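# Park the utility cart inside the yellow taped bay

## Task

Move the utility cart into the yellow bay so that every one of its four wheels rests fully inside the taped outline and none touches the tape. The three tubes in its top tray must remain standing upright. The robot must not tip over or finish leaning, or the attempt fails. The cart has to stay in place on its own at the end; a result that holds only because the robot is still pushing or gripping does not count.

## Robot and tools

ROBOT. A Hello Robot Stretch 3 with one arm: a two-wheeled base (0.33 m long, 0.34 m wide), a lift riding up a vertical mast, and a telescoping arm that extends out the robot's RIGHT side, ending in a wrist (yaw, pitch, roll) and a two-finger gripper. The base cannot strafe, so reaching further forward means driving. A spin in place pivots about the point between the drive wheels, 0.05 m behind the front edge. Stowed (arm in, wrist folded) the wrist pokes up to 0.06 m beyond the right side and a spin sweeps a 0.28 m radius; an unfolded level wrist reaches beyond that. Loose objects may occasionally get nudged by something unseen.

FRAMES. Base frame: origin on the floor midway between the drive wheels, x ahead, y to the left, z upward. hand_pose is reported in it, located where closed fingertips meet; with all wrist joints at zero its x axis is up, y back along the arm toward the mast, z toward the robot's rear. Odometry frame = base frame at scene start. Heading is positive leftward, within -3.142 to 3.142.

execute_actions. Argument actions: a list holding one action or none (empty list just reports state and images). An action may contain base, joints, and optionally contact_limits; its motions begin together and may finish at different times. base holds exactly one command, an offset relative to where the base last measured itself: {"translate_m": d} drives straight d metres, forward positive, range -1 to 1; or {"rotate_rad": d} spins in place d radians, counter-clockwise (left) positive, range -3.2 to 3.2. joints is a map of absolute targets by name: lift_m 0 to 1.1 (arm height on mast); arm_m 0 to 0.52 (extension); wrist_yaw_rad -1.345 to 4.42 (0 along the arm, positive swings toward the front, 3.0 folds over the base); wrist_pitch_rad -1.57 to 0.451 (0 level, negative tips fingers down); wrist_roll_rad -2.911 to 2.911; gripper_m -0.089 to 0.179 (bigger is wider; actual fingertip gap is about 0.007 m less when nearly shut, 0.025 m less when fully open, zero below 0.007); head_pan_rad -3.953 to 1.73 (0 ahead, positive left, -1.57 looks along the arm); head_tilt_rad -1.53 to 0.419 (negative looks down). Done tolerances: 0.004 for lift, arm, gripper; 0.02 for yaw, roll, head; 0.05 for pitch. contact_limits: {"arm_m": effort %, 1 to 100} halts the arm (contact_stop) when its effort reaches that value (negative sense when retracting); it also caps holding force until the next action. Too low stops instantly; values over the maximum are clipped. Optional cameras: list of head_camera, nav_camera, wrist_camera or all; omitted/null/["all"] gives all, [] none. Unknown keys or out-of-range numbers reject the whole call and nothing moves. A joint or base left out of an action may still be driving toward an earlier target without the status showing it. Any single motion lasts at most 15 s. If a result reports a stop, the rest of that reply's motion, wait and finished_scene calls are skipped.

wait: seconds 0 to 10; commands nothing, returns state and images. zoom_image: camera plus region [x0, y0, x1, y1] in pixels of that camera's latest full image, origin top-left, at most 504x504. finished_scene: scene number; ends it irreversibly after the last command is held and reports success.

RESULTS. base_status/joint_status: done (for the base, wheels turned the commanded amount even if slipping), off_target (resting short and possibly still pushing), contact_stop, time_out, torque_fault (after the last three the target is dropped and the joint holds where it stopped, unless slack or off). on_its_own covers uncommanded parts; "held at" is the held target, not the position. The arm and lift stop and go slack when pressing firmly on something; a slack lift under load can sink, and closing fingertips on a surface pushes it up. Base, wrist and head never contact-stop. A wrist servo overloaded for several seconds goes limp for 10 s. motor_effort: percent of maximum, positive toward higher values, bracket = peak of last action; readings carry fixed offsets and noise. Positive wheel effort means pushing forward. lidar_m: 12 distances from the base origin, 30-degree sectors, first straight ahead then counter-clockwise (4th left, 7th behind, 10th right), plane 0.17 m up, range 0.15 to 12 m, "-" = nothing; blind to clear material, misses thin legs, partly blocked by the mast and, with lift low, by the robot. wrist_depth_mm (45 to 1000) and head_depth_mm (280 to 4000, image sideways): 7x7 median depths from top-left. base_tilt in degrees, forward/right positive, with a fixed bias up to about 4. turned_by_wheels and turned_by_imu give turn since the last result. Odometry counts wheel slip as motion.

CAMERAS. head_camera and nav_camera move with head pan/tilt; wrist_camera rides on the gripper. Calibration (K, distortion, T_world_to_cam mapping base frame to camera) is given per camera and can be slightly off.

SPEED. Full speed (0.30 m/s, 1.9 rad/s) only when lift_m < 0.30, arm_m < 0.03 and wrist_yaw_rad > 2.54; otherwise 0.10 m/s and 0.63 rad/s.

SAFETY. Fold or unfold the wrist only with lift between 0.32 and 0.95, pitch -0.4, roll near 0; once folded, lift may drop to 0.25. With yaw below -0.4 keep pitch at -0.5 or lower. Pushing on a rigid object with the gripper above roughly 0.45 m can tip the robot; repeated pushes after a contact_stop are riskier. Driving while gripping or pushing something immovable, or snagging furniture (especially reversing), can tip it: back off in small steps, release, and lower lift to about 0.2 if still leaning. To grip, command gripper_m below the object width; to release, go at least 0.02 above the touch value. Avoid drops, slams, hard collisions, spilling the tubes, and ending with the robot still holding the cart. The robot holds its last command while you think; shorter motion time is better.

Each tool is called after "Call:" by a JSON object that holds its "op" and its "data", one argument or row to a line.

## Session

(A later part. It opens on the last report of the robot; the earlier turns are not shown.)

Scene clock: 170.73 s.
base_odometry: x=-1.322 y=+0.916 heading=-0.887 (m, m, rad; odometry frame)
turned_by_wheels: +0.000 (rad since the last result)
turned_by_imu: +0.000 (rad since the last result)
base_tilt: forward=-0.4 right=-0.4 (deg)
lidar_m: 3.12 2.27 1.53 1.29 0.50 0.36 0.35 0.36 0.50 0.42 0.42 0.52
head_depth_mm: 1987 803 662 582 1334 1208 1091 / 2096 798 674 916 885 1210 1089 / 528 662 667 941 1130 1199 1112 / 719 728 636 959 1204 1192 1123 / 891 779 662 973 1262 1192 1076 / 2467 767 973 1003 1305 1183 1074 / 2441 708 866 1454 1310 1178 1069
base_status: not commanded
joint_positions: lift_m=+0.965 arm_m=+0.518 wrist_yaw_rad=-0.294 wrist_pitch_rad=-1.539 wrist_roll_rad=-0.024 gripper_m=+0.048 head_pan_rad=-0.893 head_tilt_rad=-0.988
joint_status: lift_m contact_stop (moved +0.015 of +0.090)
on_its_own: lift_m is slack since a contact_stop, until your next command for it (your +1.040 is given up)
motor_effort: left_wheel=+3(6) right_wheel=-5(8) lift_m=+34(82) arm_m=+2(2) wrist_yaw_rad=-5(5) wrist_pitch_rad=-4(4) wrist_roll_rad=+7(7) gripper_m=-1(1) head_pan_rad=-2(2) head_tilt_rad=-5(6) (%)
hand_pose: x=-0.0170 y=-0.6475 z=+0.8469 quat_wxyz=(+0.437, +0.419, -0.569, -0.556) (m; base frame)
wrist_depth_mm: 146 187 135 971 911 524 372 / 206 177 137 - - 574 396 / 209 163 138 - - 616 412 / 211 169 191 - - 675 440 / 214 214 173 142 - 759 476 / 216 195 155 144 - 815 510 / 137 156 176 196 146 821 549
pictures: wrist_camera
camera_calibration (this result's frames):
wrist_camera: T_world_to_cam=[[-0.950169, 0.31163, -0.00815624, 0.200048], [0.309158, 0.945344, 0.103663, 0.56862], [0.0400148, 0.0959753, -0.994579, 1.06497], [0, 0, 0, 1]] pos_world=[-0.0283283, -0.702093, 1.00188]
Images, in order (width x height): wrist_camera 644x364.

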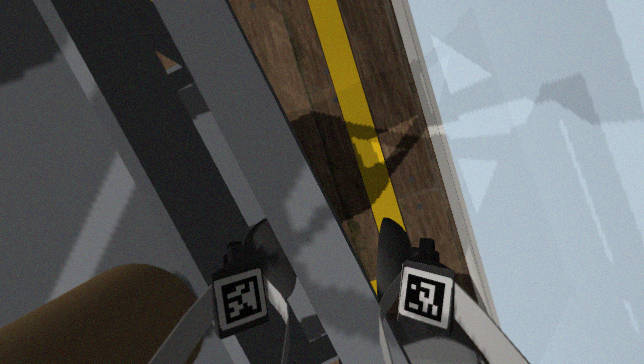

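Call:
{"op": "execute_actions", "data": {
  "actions": [
    {"joints":{"wrist_yaw_rad":0.0,"lift_m":0.96}}
  ],
  "cameras": ["wrist_camera"]
}}

Call:
{"op": "execute_actions", "data": {
  "actions": [
    {"joints":{"lift_m":1.04,"head_pan_rad":-1.3}}
  ]
}}

Scene clock: 178.30 s.
base_odometry: x=-1.322 y=+0.916 heading=-0.887 (m, m, rad; odometry frame)
turned_by_wheels: +0.000 (rad since the last result)
turned_by_imu: -0.001 (rad since the last result)
base_tilt: forward=-0.5 right=-0.4 (deg)
lidar_m: 3.10 2.28 1.53 1.29 0.50 0.36 0.35 0.36 0.50 0.42 0.42 0.52
head_depth_mm: 2015 804 663 582 1336 1212 1097 / 2116 800 673 915 886 1207 1093 / 528 657 667 944 1122 1197 1112 / 717 744 639 957 1199 1191 1126 / 891 779 665 974 1264 1188 1076 / 2450 768 969 1002 1292 1181 1068 / 2434 708 886 1459 1315 1170 1067
base_status: not commanded
joint_positions: lift_m=+0.960 arm_m=+0.518 wrist_yaw_rad=-0.004 wrist_pitch_rad=-1.545 wrist_roll_rad=-0.012 gripper_m=+0.048 head_pan_rad=-0.893 head_tilt_rad=-0.988
joint_status: all done
motor_effort: left_wheel=-1(4) right_wheel=+1(3) lift_m=+26(33) arm_m=+2(2) wrist_yaw_rad=+2(5) wrist_pitch_rad=-1(8) wrist_roll_rad=+1(7) gripper_m=+0(2) head_pan_rad=-2(2) head_tilt_rad=-5(5) (%)
hand_pose: x=-0.0216 y=-0.6452 z=+0.8422 quat_wxyz=(+0.509, +0.496, -0.504, -0.492) (m; base frame)
wrist_depth_mm: 202 162 189 969 967 626 412 / 204 202 190 987 989 633 422 / 206 206 193 136 - 642 428 / 211 210 200 138 - 639 423 / 154 189 164 140 - 648 431 / 133 169 155 142 - 643 431 / 125 171 187 144 - 612 430
pictures: wrist_camera
camera_calibration (this result's frames):
wrist_camera: T_world_to_cam=[[-0.999238, 0.0381511, -0.00829778, 0.0175802], [0.0370039, 0.993199, 0.110391, 0.587624], [0.0124529, 0.109999, -0.993854, 1.06814], [0, 0, 0, 1]] pos_world=[-0.0174791, -0.701794, 0.996857]
Images, in order (width x height): wrist_camera 644x364.

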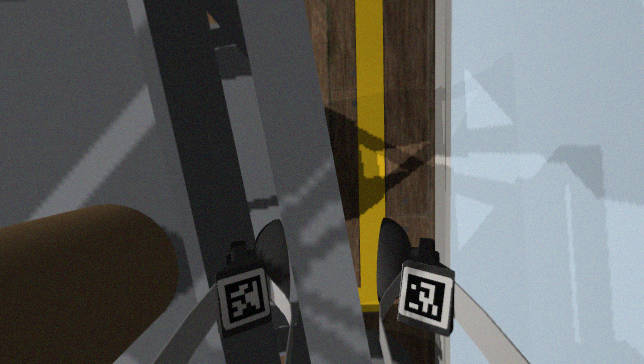

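Scene clock: 179.87 s.
base_odometry: x=-1.322 y=+0.916 heading=-0.887 (m, m, rad; odometry frame)
turned_by_wheels: +0.000 (rad since the last result)
turned_by_imu: +0.000 (rad since the last result)
base_tilt: forward=-0.5 right=-0.4 (deg)
lidar_m: 3.10 2.27 1.53 1.29 0.50 0.36 0.35 0.36 0.50 0.42 0.42 0.52
head_depth_mm: 2437 2045 1744 1484 1257 1103 978 / 2465 1947 618 1500 1341 1204 1104 / 541 685 656 923 1316 1201 - / 801 682 663 938 1151 1185 - / 2034 779 658 932 1169 1190 1082 / 2077 755 654 930 1189 1183 1074 / 519 597 615 939 1177 1176 1061
base_status: not commanded
joint_positions: lift_m=+1.039 arm_m=+0.518 wrist_yaw_rad=-0.004 wrist_pitch_rad=-1.545 wrist_roll_rad=-0.012 gripper_m=+0.048 head_pan_rad=-1.293 head_tilt_rad=-0.988
joint_status: all done
motor_effort: left_wheel=+0(1) right_wheel=+1(1) lift_m=+52(53) arm_m=+2(2) wrist_yaw_rad=+2(2) wrist_pitch_rad=-1(1) wrist_roll_rad=+1(1) gripper_m=+0(0) head_pan_rad=-3(23) head_tilt_rad=-5(5) (%)
hand_pose: x=-0.0216 y=-0.6452 z=+0.9212 quat_wxyz=(+0.509, +0.496, -0.504, -0.492) (m; base frame)
wrist_depth_mm: 277 278 273 - - 639 417 / 283 279 281 - - 638 421 / 286 286 287 557 - 625 421 / 291 288 288 552 - 659 421 / 156 193 260 588 - 647 425 / 133 169 301 391 - 651 433 / 125 171 305 238 - 618 428
pictures: head_camera (sideways: a quarter turn clockwise sets it upright), nav_camera (sideways: a quarter turn counterclockwise sets it upright), wrist_camera
camera_calibration (this result's frames):
head_camera: T_world_to_cam=[[-0.22741, 0.792034, -0.56654, 0.750645], [0.967508, 0.249792, -0.0391455, 0.0447343], [0.110512, -0.557034, -0.823104, 1.02381], [0, 0, 0, 1]] pos_world=[0.0142798, -0.0354136, 1.26972]
nav_camera: T_world_to_cam=[[0.258853, -0.771671, 0.580964, -0.714458], [-0.959169, -0.27632, 0.0603405, -0.0161934], [0.113969, -0.572862, -0.81169, 1.02202], [0, 0, 0, 1]] pos_world=[0.0529285, 0.0296772, 1.24562]
wrist_camera: T_world_to_cam=[[-0.999238, 0.038151, -0.00829778, 0.0182357], [0.0370037, 0.993199, 0.110391, 0.578902], [0.0124529, 0.109999, -0.993854, 1.14667], [0, 0, 0, 1]] pos_world=[-0.017479, -0.701794, 1.07587]
Images, in order (width x height): head_camera 896x504, nav_camera 672x504, wrist_camera 644x364.

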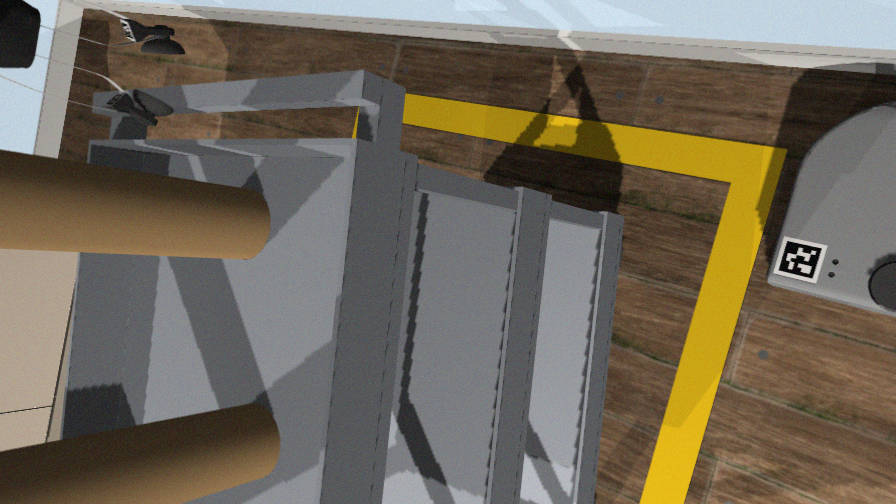

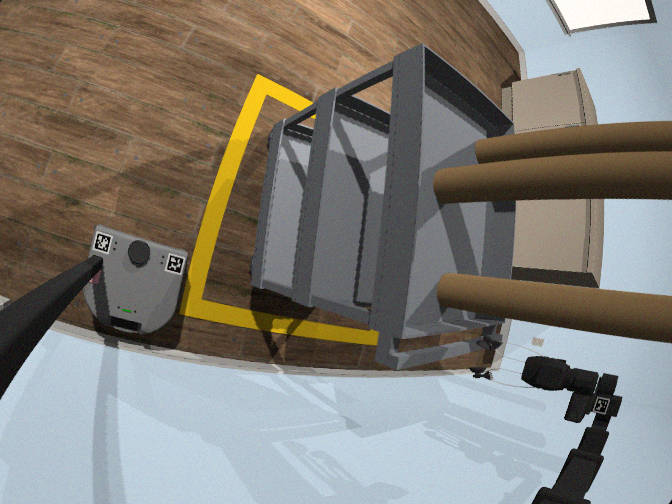

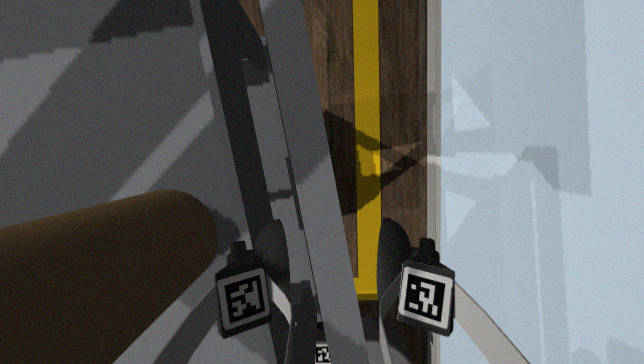

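Call:
{"op": "execute_actions", "data": {
  "actions": [
    {"base":{"translate_m":0.6},"joints":{"arm_m":0.0,"lift_m":1.09,"head_pan_rad":-1.57,"head_tilt_rad":-1.2}}
  ],
  "cameras": ["head_camera","nav_camera"]
}}

Scene clock: 195.23 s.
base_odometry: x=-0.944 y=+0.450 heading=-0.887 (m, m, rad; odometry frame)
turned_by_wheels: +0.000 (rad since the last result)
turned_by_imu: -0.003 (rad since the last result)
base_tilt: forward=-0.4 right=-0.4 (deg)
lidar_m: 2.51 2.68 1.84 1.43 1.33 0.98 0.95 0.55 0.36 0.33 2.34 2.92
head_depth_mm: - - - 1204 1272 1180 1106 / - - - 1174 1272 1184 1091 / - - - - 1261 - 1075 / - - - 1014 1251 - - / 510 1563 1448 1348 1246 1156 1072 / 1699 1598 1420 1337 1237 1156 1071 / 1753 1588 1413 1327 1229 1144 1070
base_status: done
joint_positions: lift_m=+1.089 arm_m=+0.000 wrist_yaw_rad=-0.002 wrist_pitch_rad=-1.546 wrist_roll_rad=-0.009 gripper_m=+0.048 head_pan_rad=-1.563 head_tilt_rad=-1.185
joint_status: all done
motor_effort: left_wheel=-1(3) right_wheel=+0(10) lift_m=+51(52) arm_m=-5(2) wrist_yaw_rad=+1(2) wrist_pitch_rad=-1(1) wrist_roll_rad=+0(1) gripper_m=+0(1) head_pan_rad=-2(18) head_tilt_rad=-6(22) (%)
hand_pose: x=-0.0216 y=-0.1276 z=+0.9713 quat_wxyz=(+0.508, +0.496, -0.504, -0.492) (m; base frame)
wrist_depth_mm: - - - 647 639 638 - / - - - - 994 - - / - - - - - - - / - - - - - - - / - - - - - - - / - - - - - - - / - - - - - - -
pictures: head_camera (sideways: a quarter turn clockwise sets it upright), nav_camera (sideways: a quarter turn counterclockwise sets it upright)
camera_calibration (this result's frames):
head_camera: T_world_to_cam=[[-0.00832844, 0.919087, -0.393967, 0.524514], [0.999015, -0.00952773, -0.0433464, 0.0500005], [-0.0435927, -0.393939, -0.918102, 1.1482], [0, 0, 0, 1]] pos_world=[0.00447047, -0.0292754, 1.26298]
nav_camera: T_world_to_cam=[[0.0440914, -0.910903, 0.410258, -0.490781], [-0.998037, -0.0218807, 0.0586792, -0.0137781], [-0.0444743, -0.41204, -0.91008, 1.15086], [0, 0, 0, 1]] pos_world=[0.0590719, 0.0268458, 1.24953]
Images, in order (width x height): head_camera 896x504, nav_camera 672x504.

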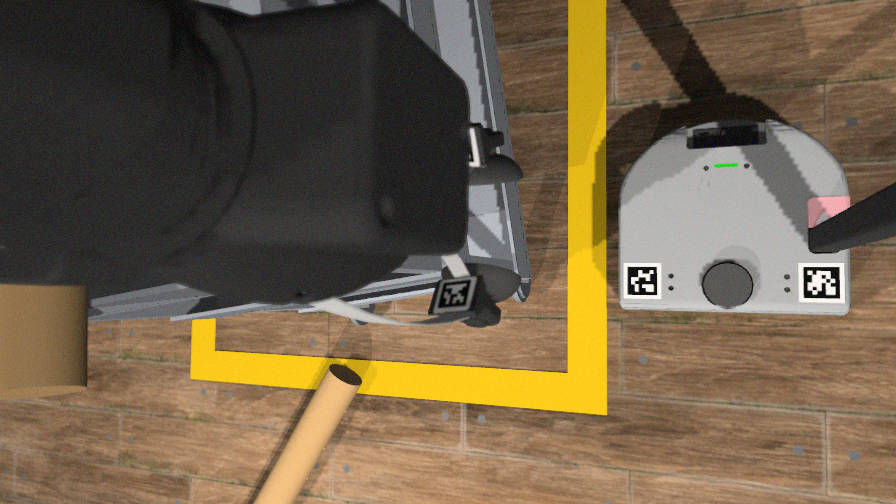

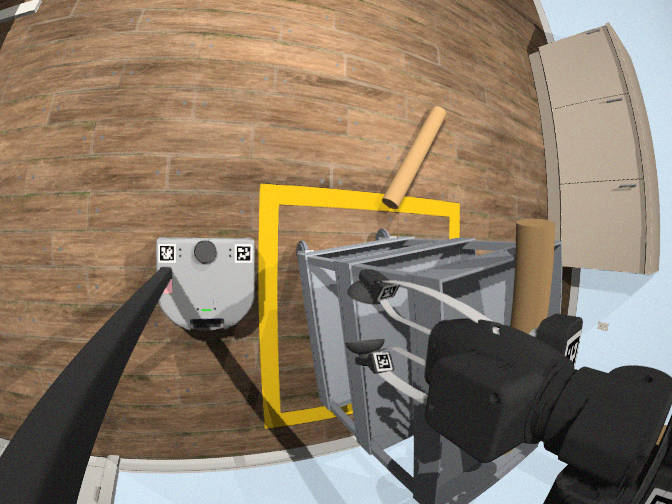

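Call:
{"op": "execute_actions", "data": {
  "actions": [
    {"base":{"translate_m":0.45},"joints":{"wrist_yaw_rad":1.5,"head_pan_rad":-2.0,"head_tilt_rad":-0.7}}
  ],
  "cameras": ["head_camera","nav_camera"]
}}

Scene clock: 205.73 s.
base_odometry: x=-0.659 y=+0.101 heading=-0.887 (m, m, rad; odometry frame)
turned_by_wheels: +0.000 (rad since the last result)
turned_by_imu: -0.002 (rad since the last result)
base_tilt: forward=-0.5 right=-0.4 (deg)
lidar_m: 2.06 2.13 1.59 1.88 1.50 1.45 1.40 0.56 0.62 2.25 2.34 2.45
head_depth_mm: - 1759 872 773 890 1252 1163 / - 2034 770 769 1020 1080 1139 / - 2373 694 854 1076 1253 1149 / - - - - - 1306 1151 / - - - - - - - / - - - - - 1291 1140 / - - - - - 1313 1138
base_status: done
joint_positions: lift_m=+1.089 arm_m=+0.000 wrist_yaw_rad=+1.496 wrist_pitch_rad=-1.546 wrist_roll_rad=-0.009 gripper_m=+0.048 head_pan_rad=-1.993 head_tilt_rad=-0.705
joint_status: all done
motor_effort: left_wheel=+0(5) right_wheel=+2(4) lift_m=+51(51) arm_m=-4(4) wrist_yaw_rad=+3(1) wrist_pitch_rad=-1(1) wrist_roll_rad=+0(0) gripper_m=+0(0) head_pan_rad=-3(23) head_tilt_rad=+3(28) (%)
hand_pose: x=-0.0391 y=-0.1443 z=+0.9713 quat_wxyz=(+0.707, +0.706, -0.031, -0.015) (m; base frame)
wrist_depth_mm: - - - - - - - / - - - - - - - / - - - - - - - / - - - - - - - / - - - - - - - / - - - - - - - / - - - - - - 692
pictures: head_camera (sideways: a quarter turn clockwise sets it upright), nav_camera (sideways: a quarter turn counterclockwise sets it upright)
camera_calibration (this result's frames):
head_camera: T_world_to_cam=[[0.258064, 0.577978, -0.774173, 1.01825], [0.896835, -0.441311, -0.0305199, 0.0339487], [-0.359291, -0.68643, -0.632237, 0.778459], [0, 0, 0, 1]] pos_world=[-0.0135259, -0.0391862, 1.28151]
nav_camera: T_world_to_cam=[[-0.219425, -0.579383, 0.784964, -0.97738], [-0.90467, 0.42206, 0.0586365, -0.0143294], [-0.365275, -0.697267, -0.61676, 0.771435], [0, 0, 0, 1]] pos_world=[0.0543614, -0.0223327, 1.24384]
Images, in order (width x height): head_camera 896x504, nav_camera 672x504.

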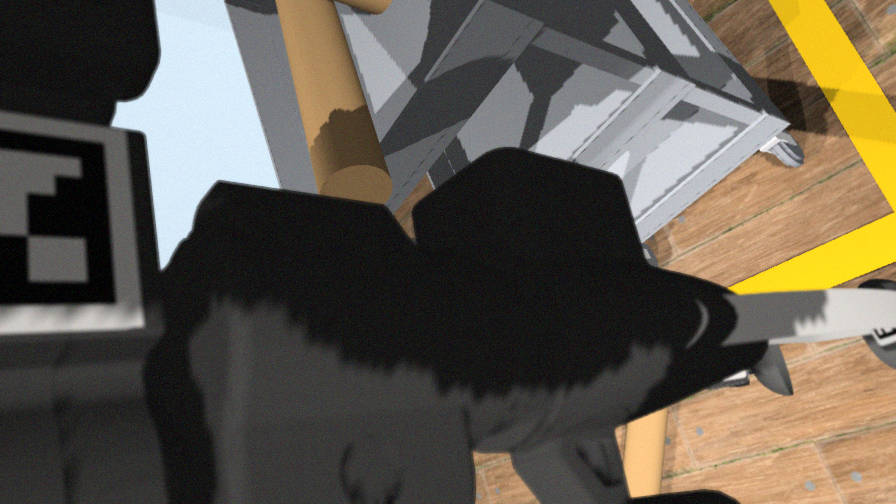

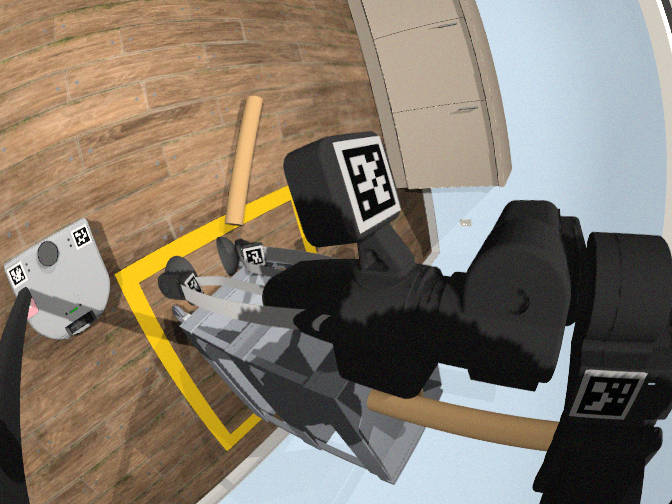

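Call:
{"op": "execute_actions", "data": {
  "actions": [
    {"joints":{"lift_m":0.45,"head_pan_rad":-2.2,"head_tilt_rad":-0.6}}
  ],
  "cameras": ["head_camera","nav_camera"]
}}

Scene clock: 213.93 s.
base_odometry: x=-0.659 y=+0.101 heading=-0.887 (m, m, rad; odometry frame)
turned_by_wheels: +0.000 (rad since the last result)
turned_by_imu: -0.001 (rad since the last result)
base_tilt: forward=-0.7 right=-0.4 (deg)
lidar_m: 2.07 2.13 1.58 1.89 1.50 1.45 1.40 0.56 0.62 2.25 2.34 2.46
head_depth_mm: 662 755 1131 926 1200 1392 1212 / 1509 1605 850 882 762 1210 1205 / 1674 1815 1175 842 1042 925 1124 / 1887 2074 1133 767 1103 1222 1171 / 2141 2390 2565 883 1135 1307 1191 / 2482 2755 2938 2092 1710 1399 1189 / 2469 2673 2856 2186 1692 1392 1187
base_status: not commanded
joint_positions: lift_m=+0.451 arm_m=+0.000 wrist_yaw_rad=+1.496 wrist_pitch_rad=-1.546 wrist_roll_rad=-0.009 gripper_m=+0.048 head_pan_rad=-2.193 head_tilt_rad=-0.606
joint_status: all done
motor_effort: left_wheel=+0(1) right_wheel=+1(2) lift_m=+16(48) arm_m=-4(4) wrist_yaw_rad=+2(3) wrist_pitch_rad=-1(1) wrist_roll_rad=+0(0) gripper_m=-1(0) head_pan_rad=-3(15) head_tilt_rad=+3(11) (%)
hand_pose: x=-0.0391 y=-0.1443 z=+0.3326 quat_wxyz=(+0.707, +0.706, -0.031, -0.015) (m; base frame)
wrist_depth_mm: 485 488 480 480 476 479 478 / 492 493 493 486 483 482 482 / 489 491 496 490 498 486 491 / - - - - 493 493 501 / - - - - 504 504 508 / - - - - - 515 506 / - - - - 529 520 506
pictures: head_camera (sideways: a quarter turn clockwise sets it upright), nav_camera (sideways: a quarter turn counterclockwise sets it upright)
camera_calibration (this result's frames):
head_camera: T_world_to_cam=[[0.321475, 0.45065, -0.832808, 1.0943], [0.789628, -0.612996, -0.0268981, 0.029891], [-0.522629, -0.648961, -0.552909, 0.676254], [0, 0, 0, 1]] pos_world=[-0.0219627, -0.0359605, 1.28605]
nav_camera: T_world_to_cam=[[-0.283306, -0.458896, 0.842111, -1.05149], [-0.799457, 0.59802, 0.0569255, -0.0127512], [-0.529722, -0.657105, -0.536291, 0.66775], [0, 0, 0, 1]] pos_world=[0.045633, -0.0361195, 1.24431]
Images, in order (width x height): head_camera 896x504, nav_camera 672x504.

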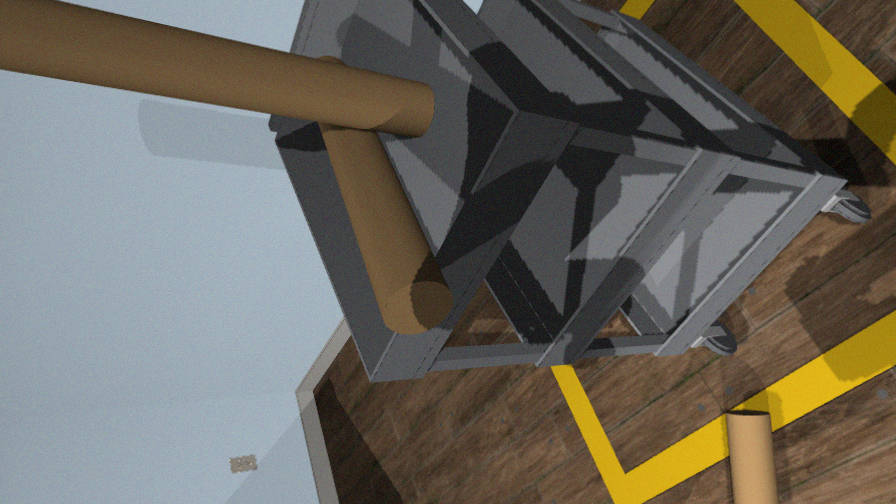

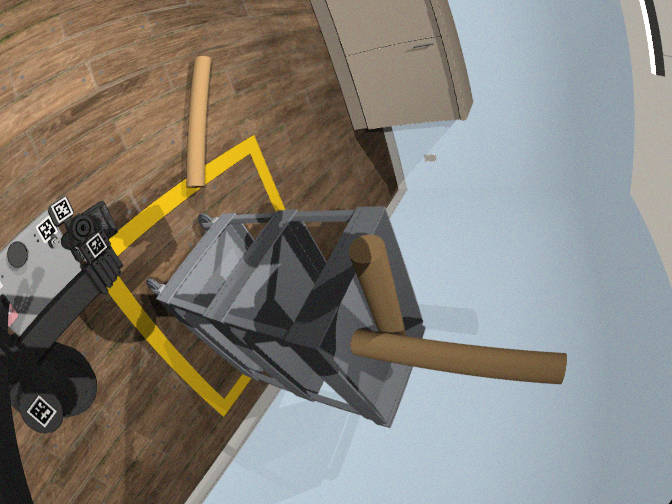

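Call:
{"op": "execute_actions", "data": {
  "actions": [
    {"base":{"rotate_rad":-1.14},"joints":{"gripper_m":0.15,"wrist_yaw_rad":1.8}}
  ],
  "cameras": []
}}

Call:
{"op": "execute_actions", "data": {
  "actions": [
    {"base":{"translate_m":0.6}}
  ],
  "cameras": []
}}

Call:
{"op": "execute_actions", "data": {
  "actions": [
    {"base":{"rotate_rad":0.34},"joints":{"head_pan_rad":-1.57,"head_tilt_rad":-1.0,"arm_m":0.25}}
  ]
}}

Scene clock: 236.67 s.
base_odometry: x=-0.659 y=+0.101 heading=-2.027 (m, m, rad; odometry frame)
turned_by_wheels: -1.140 (rad since the last result)
turned_by_imu: -1.146 (rad since the last result)
base_tilt: forward=-0.6 right=-0.6 (deg)
lidar_m: 2.29 2.53 2.06 2.13 1.58 1.88 1.50 1.47 1.40 0.56 0.58 2.25
head_depth_mm: 1261 1410 1591 1845 1756 1433 1214 / 1221 1368 1542 1780 1747 1430 1208 / 1213 1340 1507 1732 1751 1428 1205 / 1190 1316 1476 1682 1735 1416 1192 / 1159 1284 1430 1628 1712 1416 1194 / 1135 1248 1402 1574 1689 1401 1189 / 1113 1216 1355 1529 1664 1403 1182
base_status: done
joint_positions: lift_m=+0.451 arm_m=+0.000 wrist_yaw_rad=+1.796 wrist_pitch_rad=-1.546 wrist_roll_rad=-0.009 gripper_m=+0.150 head_pan_rad=-2.193 head_tilt_rad=-0.606
joint_status: all done
motor_effort: left_wheel=+3(8) right_wheel=-2(5) lift_m=+16(16) arm_m=-5(5) wrist_yaw_rad=+2(1) wrist_pitch_rad=-1(1) wrist_roll_rad=+0(0) gripper_m=+0(87) head_pan_rad=-2(2) head_tilt_rad=+3(3) (%)
hand_pose: x=-0.0387 y=-0.1496 z=+0.3326 quat_wxyz=(+0.702, +0.703, +0.074, +0.091) (m; base frame)
wrist_depth_mm: 484 483 471 486 478 470 473 / - 489 487 485 481 483 478 / - - - 496 491 489 489 / - - - - 496 496 499 / - - - 507 503 504 494 / - - - 518 516 510 505 / - - - 517 517 519 518
pictures: none
No camera images: the call's "cameras" was empty. Leave "cameras" out to get every camera's image.

Scene clock: 243.73 s.
base_odometry: x=-0.924 y=-0.437 heading=-2.027 (m, m, rad; odometry frame)
turned_by_wheels: +0.000 (rad since the last result)
turned_by_imu: -0.002 (rad since the last result)
base_tilt: forward=-0.4 right=-0.3 (deg)
lidar_m: 1.74 2.26 2.11 1.85 2.60 2.01 2.10 1.76 0.66 0.66 1.82 1.71
head_depth_mm: 1506 1676 1896 2084 1761 1431 1212 / 1470 1640 1858 2082 1743 1425 1208 / 1437 1597 1786 2024 1748 1421 1200 / 1401 1555 1710 893 1073 1316 1199 / 1368 1516 1151 900 1100 1223 1190 / 753 814 896 669 1089 1180 1162 / 1284 1442 1038 753 1053 969 1111
base_status: done
joint_positions: lift_m=+0.451 arm_m=+0.000 wrist_yaw_rad=+1.796 wrist_pitch_rad=-1.546 wrist_roll_rad=-0.009 gripper_m=+0.150 head_pan_rad=-2.193 head_tilt_rad=-0.606
joint_status: not commanded
motor_effort: left_wheel=+3(9) right_wheel=-3(4) lift_m=+16(16) arm_m=-5(4) wrist_yaw_rad=+2(3) wrist_pitch_rad=-1(1) wrist_roll_rad=+0(0) gripper_m=+0(0) head_pan_rad=-2(2) head_tilt_rad=+3(3) (%)
hand_pose: x=-0.0387 y=-0.1496 z=+0.3326 quat_wxyz=(+0.702, +0.703, +0.074, +0.091) (m; base frame)
wrist_depth_mm: 483 482 481 482 474 471 404 / - 488 482 486 486 483 406 / - - - 489 489 496 413 / - - - - 503 501 429 / - - - 505 503 503 500 / - - - 512 508 509 515 / - - - 525 520 517 523
pictures: none
No camera images: the call's "cameras" was empty. Leave "cameras" out to get every camera's image.

Scene clock: 246.80 s.
base_odometry: x=-0.924 y=-0.437 heading=-1.687 (m, m, rad; odometry frame)
turned_by_wheels: +0.340 (rad since the last result)
turned_by_imu: +0.341 (rad since the last result)
base_tilt: forward=-0.4 right=-0.4 (deg)
lidar_m: 1.96 2.11 1.85 2.13 2.43 2.09 1.93 0.67 0.66 1.89 1.71 1.71
head_depth_mm: 1559 1727 1056 1018 1262 1214 1095 / 1685 1909 1762 1305 1310 1204 1107 / 1829 2018 1742 1547 1325 1186 - / 1997 2055 1750 1559 1254 1194 - / 2216 2041 1736 1504 1325 1195 1075 / 2318 2037 1720 1492 1318 1168 1069 / 2294 2017 1702 1479 1310 1152 1064
base_status: done
joint_positions: lift_m=+0.451 arm_m=+0.250 wrist_yaw_rad=+1.797 wrist_pitch_rad=-1.546 wrist_roll_rad=-0.009 gripper_m=+0.150 head_pan_rad=-1.577 head_tilt_rad=-0.988
joint_status: all done
motor_effort: left_wheel=-3(7) right_wheel=+4(9) lift_m=+16(16) arm_m=+4(7) wrist_yaw_rad=+2(3) wrist_pitch_rad=-1(1) wrist_roll_rad=+0(0) gripper_m=+0(0) head_pan_rad=+3(28) head_tilt_rad=-6(31) (%)
hand_pose: x=-0.0387 y=-0.3988 z=+0.3326 quat_wxyz=(+0.702, +0.703, +0.075, +0.092) (m; base frame)
wrist_depth_mm: 484 479 483 481 475 474 478 / - 487 488 482 483 478 479 / - - 503 491 496 493 490 / - 507 502 489 432 494 494 / - - 509 510 437 501 498 / - - 518 511 433 511 513 / 533 529 526 519 524 514 515
pictures: head_camera (sideways: a quarter turn clockwise sets it upright), nav_camera (sideways: a quarter turn counterclockwise sets it upright), wrist_camera
camera_calibration (this result's frames):
head_camera: T_world_to_cam=[[0.00373943, 0.823764, -0.566921, 0.749732], [0.998738, -0.031466, -0.0391338, 0.0445285], [-0.0500757, -0.56606, -0.822842, 1.02445], [0, 0, 0, 1]] pos_world=[0.00402415, -0.0363016, 1.26974]
nav_camera: T_world_to_cam=[[0.0321515, -0.813025, 0.58134, -0.713566], [-0.998171, 0.00367306, 0.0603416, -0.015957], [-0.0511946, -0.582217, -0.81142, 1.02268], [0, 0, 0, 1]] pos_world=[0.0593701, 0.0153337, 1.24561]
wrist_camera: T_world_to_cam=[[0.187702, -0.982191, -0.00834035, -0.374092], [-0.975965, -0.187456, 0.111142, -0.110428], [-0.110726, -0.0127218, -0.99377, 0.481074], [0, 0, 0, 1]] pos_world=[0.0157112, -0.38201, 0.48723]
Images, in order (width x height): head_camera 896x504, nav_camera 672x504, wrist_camera 644x364.

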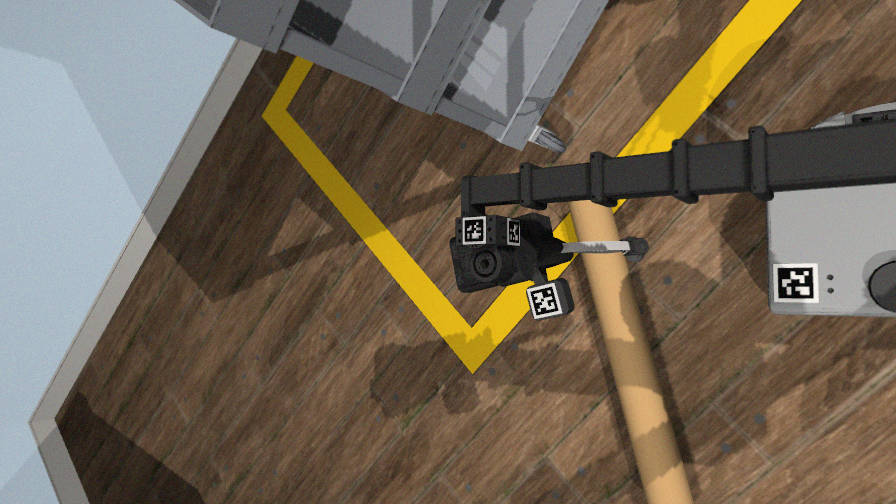

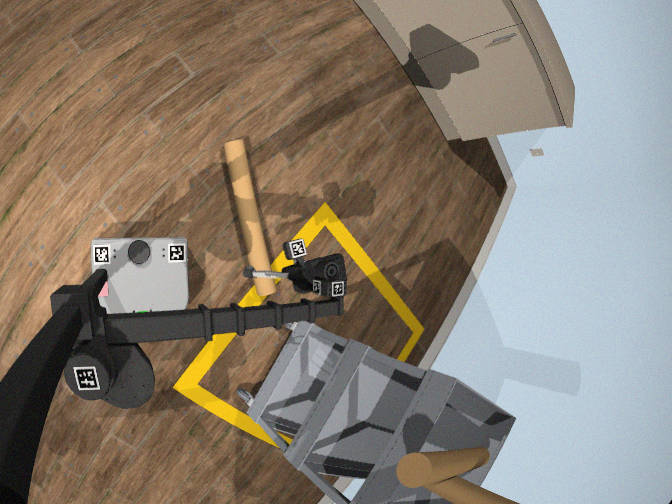

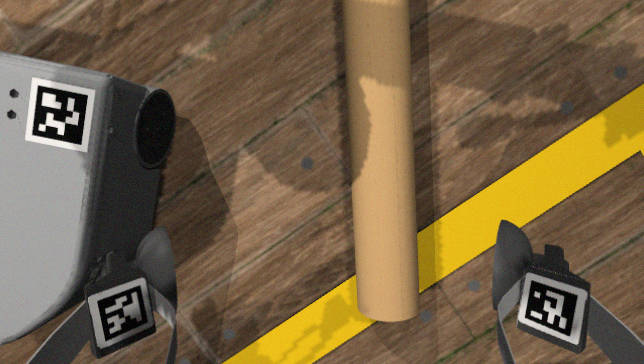

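Call:
{"op": "execute_actions", "data": {
  "actions": [
    {"joints":{"arm_m":0.322,"lift_m":0.25}}
  ],
  "cameras": ["wrist_camera"]
}}

Call:
{"op": "execute_actions", "data": {
  "actions": [
    {"joints":{"lift_m":0.165}}
  ],
  "cameras": ["wrist_camera","head_camera"]
}}

Scene clock: 253.80 s.
base_odometry: x=-0.924 y=-0.437 heading=-1.687 (m, m, rad; odometry frame)
turned_by_wheels: +0.000 (rad since the last result)
turned_by_imu: -0.001 (rad since the last result)
base_tilt: forward=-0.5 right=-0.5 (deg)
lidar_m: 1.97 2.12 1.84 2.13 2.43 2.10 1.93 0.67 0.66 1.89 1.71 1.71
head_depth_mm: 1554 1715 1061 1011 1260 1210 1097 / 1672 1913 1770 1303 1302 1199 1103 / 1831 2026 1761 1526 1338 1212 - / 1992 2065 1744 1538 1240 1194 - / 2182 2054 1731 1497 1328 1186 1075 / 2326 2043 1711 1480 1316 1169 1068 / 2306 2022 1702 1486 1312 1150 1068
base_status: not commanded
joint_positions: lift_m=+0.251 arm_m=+0.322 wrist_yaw_rad=+1.797 wrist_pitch_rad=-1.546 wrist_roll_rad=-0.009 gripper_m=+0.150 head_pan_rad=-1.577 head_tilt_rad=-0.988
joint_status: all done
motor_effort: left_wheel=-3(3) right_wheel=+4(3) lift_m=+16(19) arm_m=+4(3) wrist_yaw_rad=+2(2) wrist_pitch_rad=-1(1) wrist_roll_rad=+0(0) gripper_m=-1(0) head_pan_rad=+3(2) head_tilt_rad=-5(5) (%)
hand_pose: x=-0.0387 y=-0.4708 z=+0.1327 quat_wxyz=(+0.702, +0.703, +0.075, +0.092) (m; base frame)
wrist_depth_mm: 285 285 283 204 283 280 281 / 289 288 290 207 287 285 284 / 292 292 290 210 290 289 289 / 296 299 298 214 291 292 292 / 302 300 299 216 297 296 296 / 306 - 304 219 299 302 302 / 314 312 308 222 306 302 307
pictures: wrist_camera
camera_calibration (this result's frames):
wrist_camera: T_world_to_cam=[[0.187702, -0.982191, -0.00834036, -0.446481], [-0.975965, -0.187456, 0.111142, -0.101698], [-0.110726, -0.0127217, -0.99377, 0.281407], [0, 0, 0, 1]] pos_world=[0.0157112, -0.454013, 0.287233]
Images, in order (width x height): wrist_camera 644x364.

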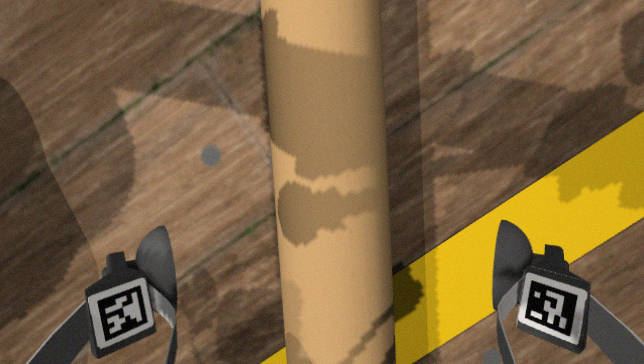

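Scene clock: 255.40 s.
base_odometry: x=-0.924 y=-0.437 heading=-1.687 (m, m, rad; odometry frame)
turned_by_wheels: +0.000 (rad since the last result)
turned_by_imu: +0.000 (rad since the last result)
base_tilt: forward=-0.4 right=-0.5 (deg)
lidar_m: 1.96 2.11 1.85 2.13 2.43 2.11 1.93 0.67 0.66 1.89 1.71 1.71
head_depth_mm: 1563 1721 1055 1018 1267 1213 1096 / 1688 1910 1759 1300 1304 1197 1109 / 1840 2010 1763 1520 1342 1202 - / 2001 2074 1734 1514 1228 1189 - / 2227 2040 1735 1506 1328 1189 1073 / 2345 2030 1727 1488 1323 1165 1070 / 2286 2013 1709 1480 1316 1155 1067
base_status: not commanded
joint_positions: lift_m=+0.166 arm_m=+0.322 wrist_yaw_rad=+1.797 wrist_pitch_rad=-1.546 wrist_roll_rad=-0.009 gripper_m=+0.150 head_pan_rad=-1.577 head_tilt_rad=-0.988
joint_status: all done
motor_effort: left_wheel=-3(3) right_wheel=+4(3) lift_m=+16(16) arm_m=+4(4) wrist_yaw_rad=+2(1) wrist_pitch_rad=-1(1) wrist_roll_rad=+0(0) gripper_m=+0(0) head_pan_rad=+2(3) head_tilt_rad=-5(5) (%)
hand_pose: x=-0.0387 y=-0.4708 z=+0.0477 quat_wxyz=(+0.702, +0.703, +0.075, +0.092) (m; base frame)
wrist_depth_mm: 203 202 200 120 141 198 198 / 204 204 204 123 140 202 200 / 207 208 205 124 140 205 203 / 211 210 207 125 141 208 207 / 213 211 211 127 141 209 209 / 217 - 214 129 142 212 210 / 219 217 216 131 143 215 214
pictures: head_camera (sideways: a quarter turn clockwise sets it upright), wrist_camera
camera_calibration (this result's frames):
head_camera: T_world_to_cam=[[0.00373963, 0.823764, -0.566921, 0.749732], [0.998738, -0.0314662, -0.0391338, 0.0445285], [-0.0500759, -0.56606, -0.822842, 1.02445], [0, 0, 0, 1]] pos_world=[0.00402415, -0.0363016, 1.26974]
wrist_camera: T_world_to_cam=[[0.187702, -0.982191, -0.00834035, -0.447191], [-0.975965, -0.187456, 0.111142, -0.0922507], [-0.110726, -0.0127217, -0.99377, 0.196935], [0, 0, 0, 1]] pos_world=[0.0157112, -0.454014, 0.202232]
Images, in order (width x height): head_camera 896x504, wrist_camera 644x364.

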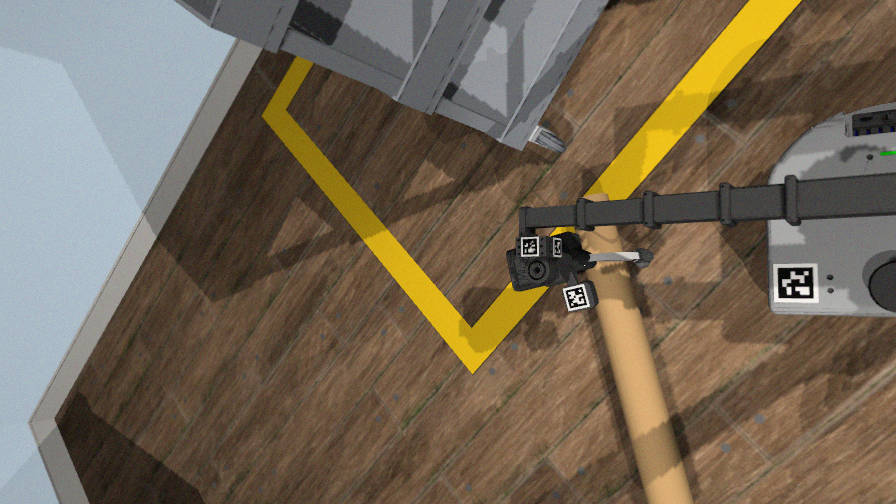

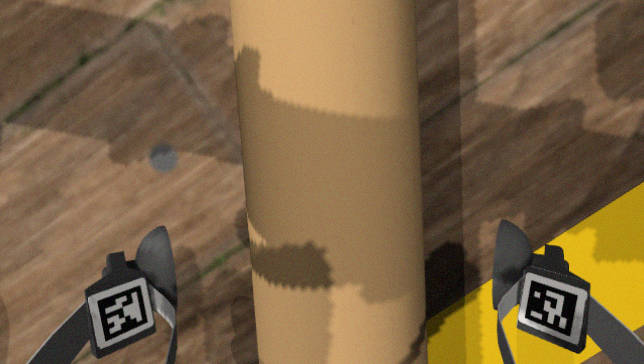

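Call:
{"op": "execute_actions", "data": {
  "actions": [
    {"joints":{"gripper_m":0.02}}
  ],
  "cameras": []
}}

Call:
{"op": "execute_actions", "data": {
  "actions": [
    {"joints":{"lift_m":0.5}}
  ],
  "cameras": []
}}

Call:
{"op": "execute_actions", "data": {
  "actions": [
    {"joints":{"wrist_pitch_rad":0.0,"arm_m":0.1,"head_pan_rad":-0.8,"head_tilt_rad":-0.8}}
  ]
}}

Scene clock: 260.70 s.
base_odometry: x=-0.924 y=-0.437 heading=-1.687 (m, m, rad; odometry frame)
turned_by_wheels: +0.000 (rad since the last result)
turned_by_imu: -0.001 (rad since the last result)
base_tilt: forward=-0.5 right=-0.4 (deg)
lidar_m: 1.96 2.12 1.85 2.13 2.44 2.10 1.93 0.67 0.66 1.89 1.71 1.71
head_depth_mm: 1550 1723 1054 1017 1266 1210 1093 / 1682 1907 1770 1303 1309 1206 1104 / 1828 2003 1759 1515 1340 1201 - / 1992 2058 1743 1501 1223 1194 - / 2206 2050 1735 1498 1328 1187 1075 / 2324 2012 1718 1489 1319 1166 1072 / 2286 2001 1709 1479 1308 1153 1066
base_status: not commanded
joint_positions: lift_m=+0.166 arm_m=+0.322 wrist_yaw_rad=+1.800 wrist_pitch_rad=-1.546 wrist_roll_rad=-0.012 gripper_m=+0.021 head_pan_rad=-1.577 head_tilt_rad=-0.988
joint_status: all done
motor_effort: left_wheel=-3(3) right_wheel=+3(4) lift_m=+16(16) arm_m=+3(3) wrist_yaw_rad=+0(2) wrist_pitch_rad=-1(1) wrist_roll_rad=+1(1) gripper_m=-21(100) head_pan_rad=+2(3) head_tilt_rad=-6(6) (%)
hand_pose: x=-0.0387 y=-0.4708 z=+0.0477 quat_wxyz=(+0.701, +0.703, +0.077, +0.093) (m; base frame)
wrist_depth_mm: 202 202 150 121 144 199 198 / 204 203 202 122 143 202 200 / 207 207 205 124 143 205 204 / 210 211 210 126 143 205 207 / 213 212 210 128 137 209 209 / 216 215 142 129 135 211 211 / 218 220 218 132 142 216 215
pictures: none
No camera images: the call's "cameras" was empty. Leave "cameras" out to get every camera's image.

Scene clock: 264.57 s.
base_odometry: x=-0.924 y=-0.437 heading=-1.687 (m, m, rad; odometry frame)
turned_by_wheels: +0.000 (rad since the last result)
turned_by_imu: +0.000 (rad since the last result)
base_tilt: forward=-0.5 right=-0.3 (deg)
lidar_m: 1.96 2.12 1.85 2.13 2.43 2.10 1.93 0.67 0.66 1.89 1.71 1.71
head_depth_mm: 1557 1726 1061 1015 1269 1208 1099 / 1681 1910 1774 1301 1298 1206 1092 / 1814 2004 1760 1519 1294 1201 - / 1999 2051 1746 - 1274 1190 - / 2191 2047 1727 1525 1324 1190 1077 / 2333 2028 1719 1495 1318 1172 1073 / 2301 2007 1697 1478 1309 1154 1066
base_status: not commanded
joint_positions: lift_m=+0.499 arm_m=+0.322 wrist_yaw_rad=+1.800 wrist_pitch_rad=-1.547 wrist_roll_rad=-0.011 gripper_m=+0.020 head_pan_rad=-1.577 head_tilt_rad=-0.988
joint_status: all done
motor_effort: left_wheel=-3(3) right_wheel=+3(3) lift_m=+51(56) arm_m=+4(3) wrist_yaw_rad=-1(0) wrist_pitch_rad=-1(1) wrist_roll_rad=+1(1) gripper_m=+0(21) head_pan_rad=+3(3) head_tilt_rad=-5(5) (%)
hand_pose: x=-0.0389 y=-0.4709 z=+0.3813 quat_wxyz=(+0.701, +0.703, +0.077, +0.093) (m; base frame)
wrist_depth_mm: 535 532 534 463 526 527 522 / - 538 533 466 536 531 535 / - 540 543 469 543 532 537 / - 557 554 473 555 551 538 / - 555 562 475 561 549 544 / 573 554 572 478 549 562 558 / 572 574 572 574 572 570 564
pictures: none
No camera images: the call's "cameras" was empty. Leave "cameras" out to get every camera's image.

Scene clock: 267.43 s.
base_odometry: x=-0.924 y=-0.437 heading=-1.687 (m, m, rad; odometry frame)
turned_by_wheels: +0.000 (rad since the last result)
turned_by_imu: +0.000 (rad since the last result)
base_tilt: forward=-0.5 right=-0.4 (deg)
lidar_m: 1.96 2.11 1.85 2.13 2.43 2.11 1.93 0.67 0.66 1.89 1.71 1.71
head_depth_mm: 1530 1707 2152 1801 1496 1291 - / 1503 1703 2018 1794 1490 1278 1102 / 1486 1682 2005 1772 1475 1271 1081 / 1483 1662 1997 1765 1477 1293 1110 / 1469 1652 1968 1742 1464 1289 1111 / 1460 1646 1949 1743 1460 1260 1109 / 1452 1626 1935 1736 1446 1250 1098
base_status: not commanded
joint_positions: lift_m=+0.499 arm_m=+0.100 wrist_yaw_rad=+1.800 wrist_pitch_rad=-0.022 wrist_roll_rad=-0.011 gripper_m=+0.020 head_pan_rad=-0.807 head_tilt_rad=-0.804
joint_status: all done
motor_effort: left_wheel=-3(3) right_wheel=+3(3) lift_m=+51(51) arm_m=-4(6) wrist_yaw_rad=+0(0) wrist_pitch_rad=+8(8) wrist_roll_rad=+1(1) gripper_m=+0(0) head_pan_rad=+3(28) head_tilt_rad=+2(18) (%)
hand_pose: x=+0.2276 y=-0.1873 z=+0.6083 quat_wxyz=(+0.448, +0.555, -0.430, +0.552) (m; base frame)
wrist_depth_mm: - - - - - - - / - - - - - - - / - - - - - - - / - - - - - - - / - - - - - - - / - - - - - - - / - - - - - - -
pictures: head_camera (sideways: a quarter turn clockwise sets it upright), nav_camera (sideways: a quarter turn counterclockwise sets it upright), wrist_camera
camera_calibration (this result's frames):
head_camera: T_world_to_cam=[[-0.489343, 0.509044, -0.708108, 0.936703], [0.74361, 0.667757, -0.0338393, 0.0392007], [0.455619, -0.543115, -0.705292, 0.868512], [0, 0, 0, 1]] pos_world=[0.0335088, -0.0312982, 1.27717]
nav_camera: T_world_to_cam=[[0.505939, -0.474579, 0.720278, -0.897494], [-0.726865, -0.684174, 0.0597747, -0.0168883], [0.464428, -0.553787, -0.691105, 0.863079], [0, 0, 0, 1]] pos_world=[0.0409635, 0.0404758, 1.24393]
wrist_camera: T_world_to_cam=[[0.234403, -0.971514, -0.0348583, -0.206611], [-0.160717, -0.00336327, -0.986995, 0.675391], [0.958762, 0.236957, -0.156927, 0.0814793], [0, 0, 0, 1]] pos_world=[0.0788574, -0.217761, 0.672192]
Images, in order (width x height): head_camera 896x504, nav_camera 672x504, wrist_camera 644x364.

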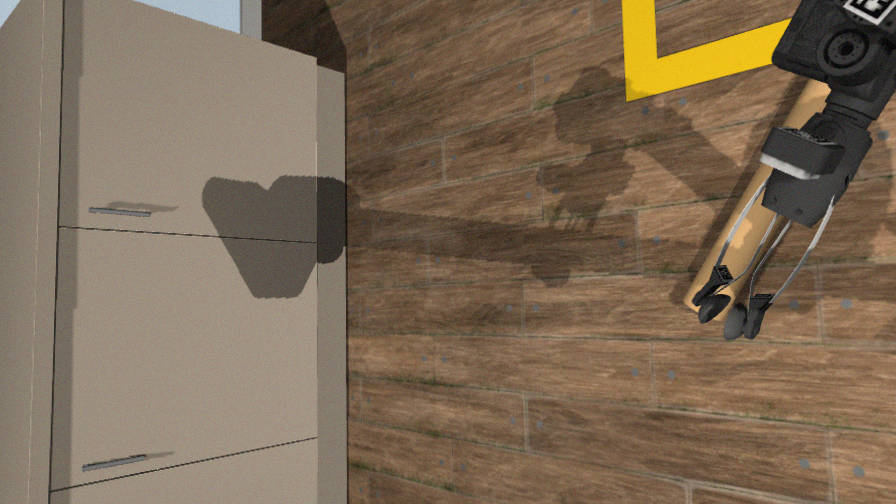

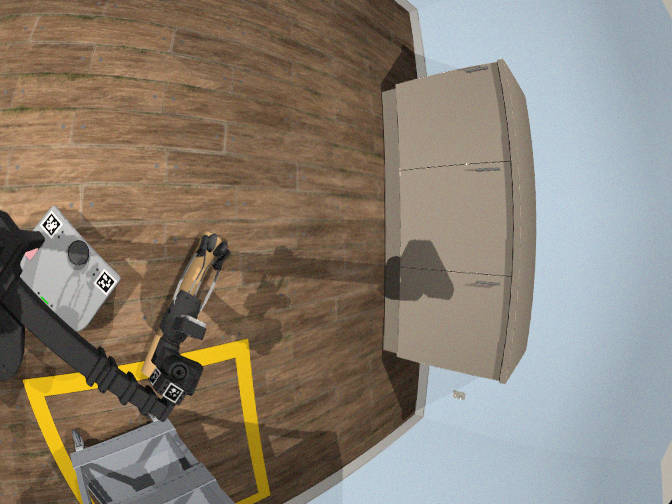

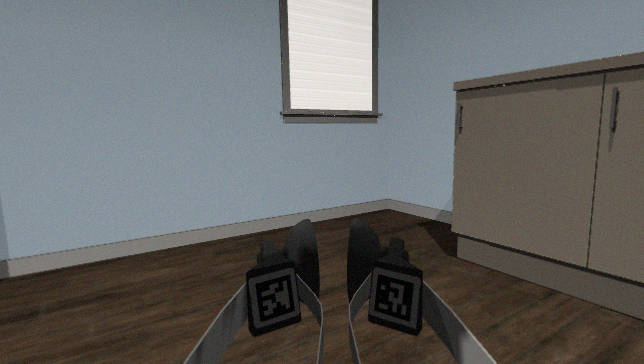

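Call:
{"op": "execute_actions", "data": {
  "actions": [
    {"joints":{"wrist_pitch_rad":-1.55,"gripper_m":0.15}}
  ],
  "cameras": []
}}

Call:
{"op": "execute_actions", "data": {
  "actions": [
    {"joints":{"arm_m":0.322,"lift_m":0.25}}
  ],
  "cameras": ["wrist_camera"]
}}

Scene clock: 272.43 s.
base_odometry: x=-0.924 y=-0.437 heading=-1.687 (m, m, rad; odometry frame)
turned_by_wheels: +0.000 (rad since the last result)
turned_by_imu: -0.001 (rad since the last result)
base_tilt: forward=-0.4 right=-0.3 (deg)
lidar_m: 1.96 2.12 1.85 2.14 2.43 2.10 1.93 0.67 0.66 1.89 1.71 1.71
head_depth_mm: 1536 1703 2162 1802 1509 1287 - / 1514 1695 1996 1789 1481 1283 1091 / 1489 1679 1985 1773 1491 1273 1100 / 1486 1672 1982 1763 1470 1264 1111 / 1476 1656 1969 1755 1472 1239 1109 / 1458 1644 1963 1735 1463 1255 1103 / 1454 1638 1960 1722 1450 1253 1100
base_status: not commanded
joint_positions: lift_m=+0.499 arm_m=+0.100 wrist_yaw_rad=+1.800 wrist_pitch_rad=-1.544 wrist_roll_rad=-0.011 gripper_m=+0.150 head_pan_rad=-0.807 head_tilt_rad=-0.804
joint_status: all done
motor_effort: left_wheel=-3(3) right_wheel=+3(3) lift_m=+51(51) arm_m=-5(4) wrist_yaw_rad=-1(0) wrist_pitch_rad=-1(7) wrist_roll_rad=+1(1) gripper_m=-1(89) head_pan_rad=+3(3) head_tilt_rad=+2(2) (%)
hand_pose: x=-0.0382 y=-0.2496 z=+0.3812 quat_wxyz=(+0.701, +0.703, +0.076, +0.094) (m; base frame)
wrist_depth_mm: 538 531 529 525 527 459 529 / - 535 542 540 535 460 529 / - - - 547 543 465 538 / - - - 554 551 478 545 / - - - 556 552 481 550 / - - 561 572 562 477 569 / 578 585 579 566 571 581 575
pictures: none
No camera images: the call's "cameras" was empty. Leave "cameras" out to get every camera's image.

Scene clock: 275.53 s.
base_odometry: x=-0.924 y=-0.437 heading=-1.687 (m, m, rad; odometry frame)
turned_by_wheels: +0.000 (rad since the last result)
turned_by_imu: +0.000 (rad since the last result)
base_tilt: forward=-0.3 right=-0.3 (deg)
lidar_m: 1.96 2.11 1.85 2.13 2.43 2.10 1.93 0.67 0.66 1.88 1.71 1.71
head_depth_mm: 1533 1712 2186 1804 1497 1318 1044 / 1516 1694 2013 1773 1491 1281 1075 / 1488 1684 2001 1792 1490 1281 1099 / 1482 1668 1981 1763 1473 1264 1113 / 1473 1659 1970 1754 1458 1236 1103 / 1468 1639 1950 1747 1461 1258 1107 / 1454 1630 1937 1735 1455 1252 1102
base_status: not commanded
joint_positions: lift_m=+0.251 arm_m=+0.322 wrist_yaw_rad=+1.800 wrist_pitch_rad=-1.545 wrist_roll_rad=-0.011 gripper_m=+0.150 head_pan_rad=-0.807 head_tilt_rad=-0.804
joint_status: all done
motor_effort: left_wheel=-3(2) right_wheel=+2(4) lift_m=+16(50) arm_m=+4(3) wrist_yaw_rad=+1(1) wrist_pitch_rad=-2(1) wrist_roll_rad=+1(1) gripper_m=+0(1) head_pan_rad=+3(3) head_tilt_rad=+1(2) (%)
hand_pose: x=-0.0383 y=-0.4707 z=+0.1326 quat_wxyz=(+0.701, +0.703, +0.076, +0.094) (m; base frame)
wrist_depth_mm: 287 286 283 206 282 282 281 / 289 286 287 207 289 283 283 / 295 292 291 210 289 288 289 / 299 299 296 213 295 293 293 / 303 300 302 215 299 298 294 / 306 - 304 219 301 303 300 / 308 310 310 223 302 304 306
pictures: wrist_camera
camera_calibration (this result's frames):
wrist_camera: T_world_to_cam=[[0.19281, -0.981201, -0.00833768, -0.44586], [-0.975124, -0.192549, 0.10981, -0.103538], [-0.109351, -0.0130422, -0.993918, 0.281343], [0, 0, 0, 1]] pos_world=[0.015769, -0.453745, 0.287284]
Images, in order (width x height): wrist_camera 644x364.

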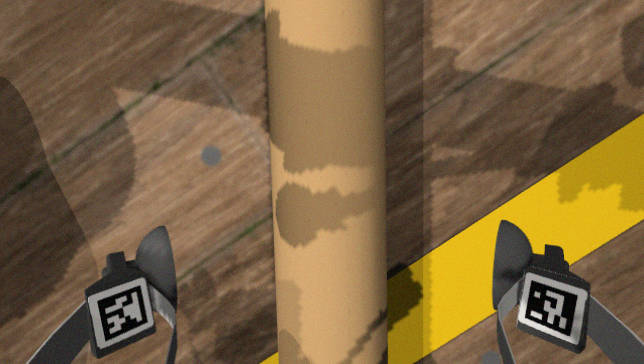

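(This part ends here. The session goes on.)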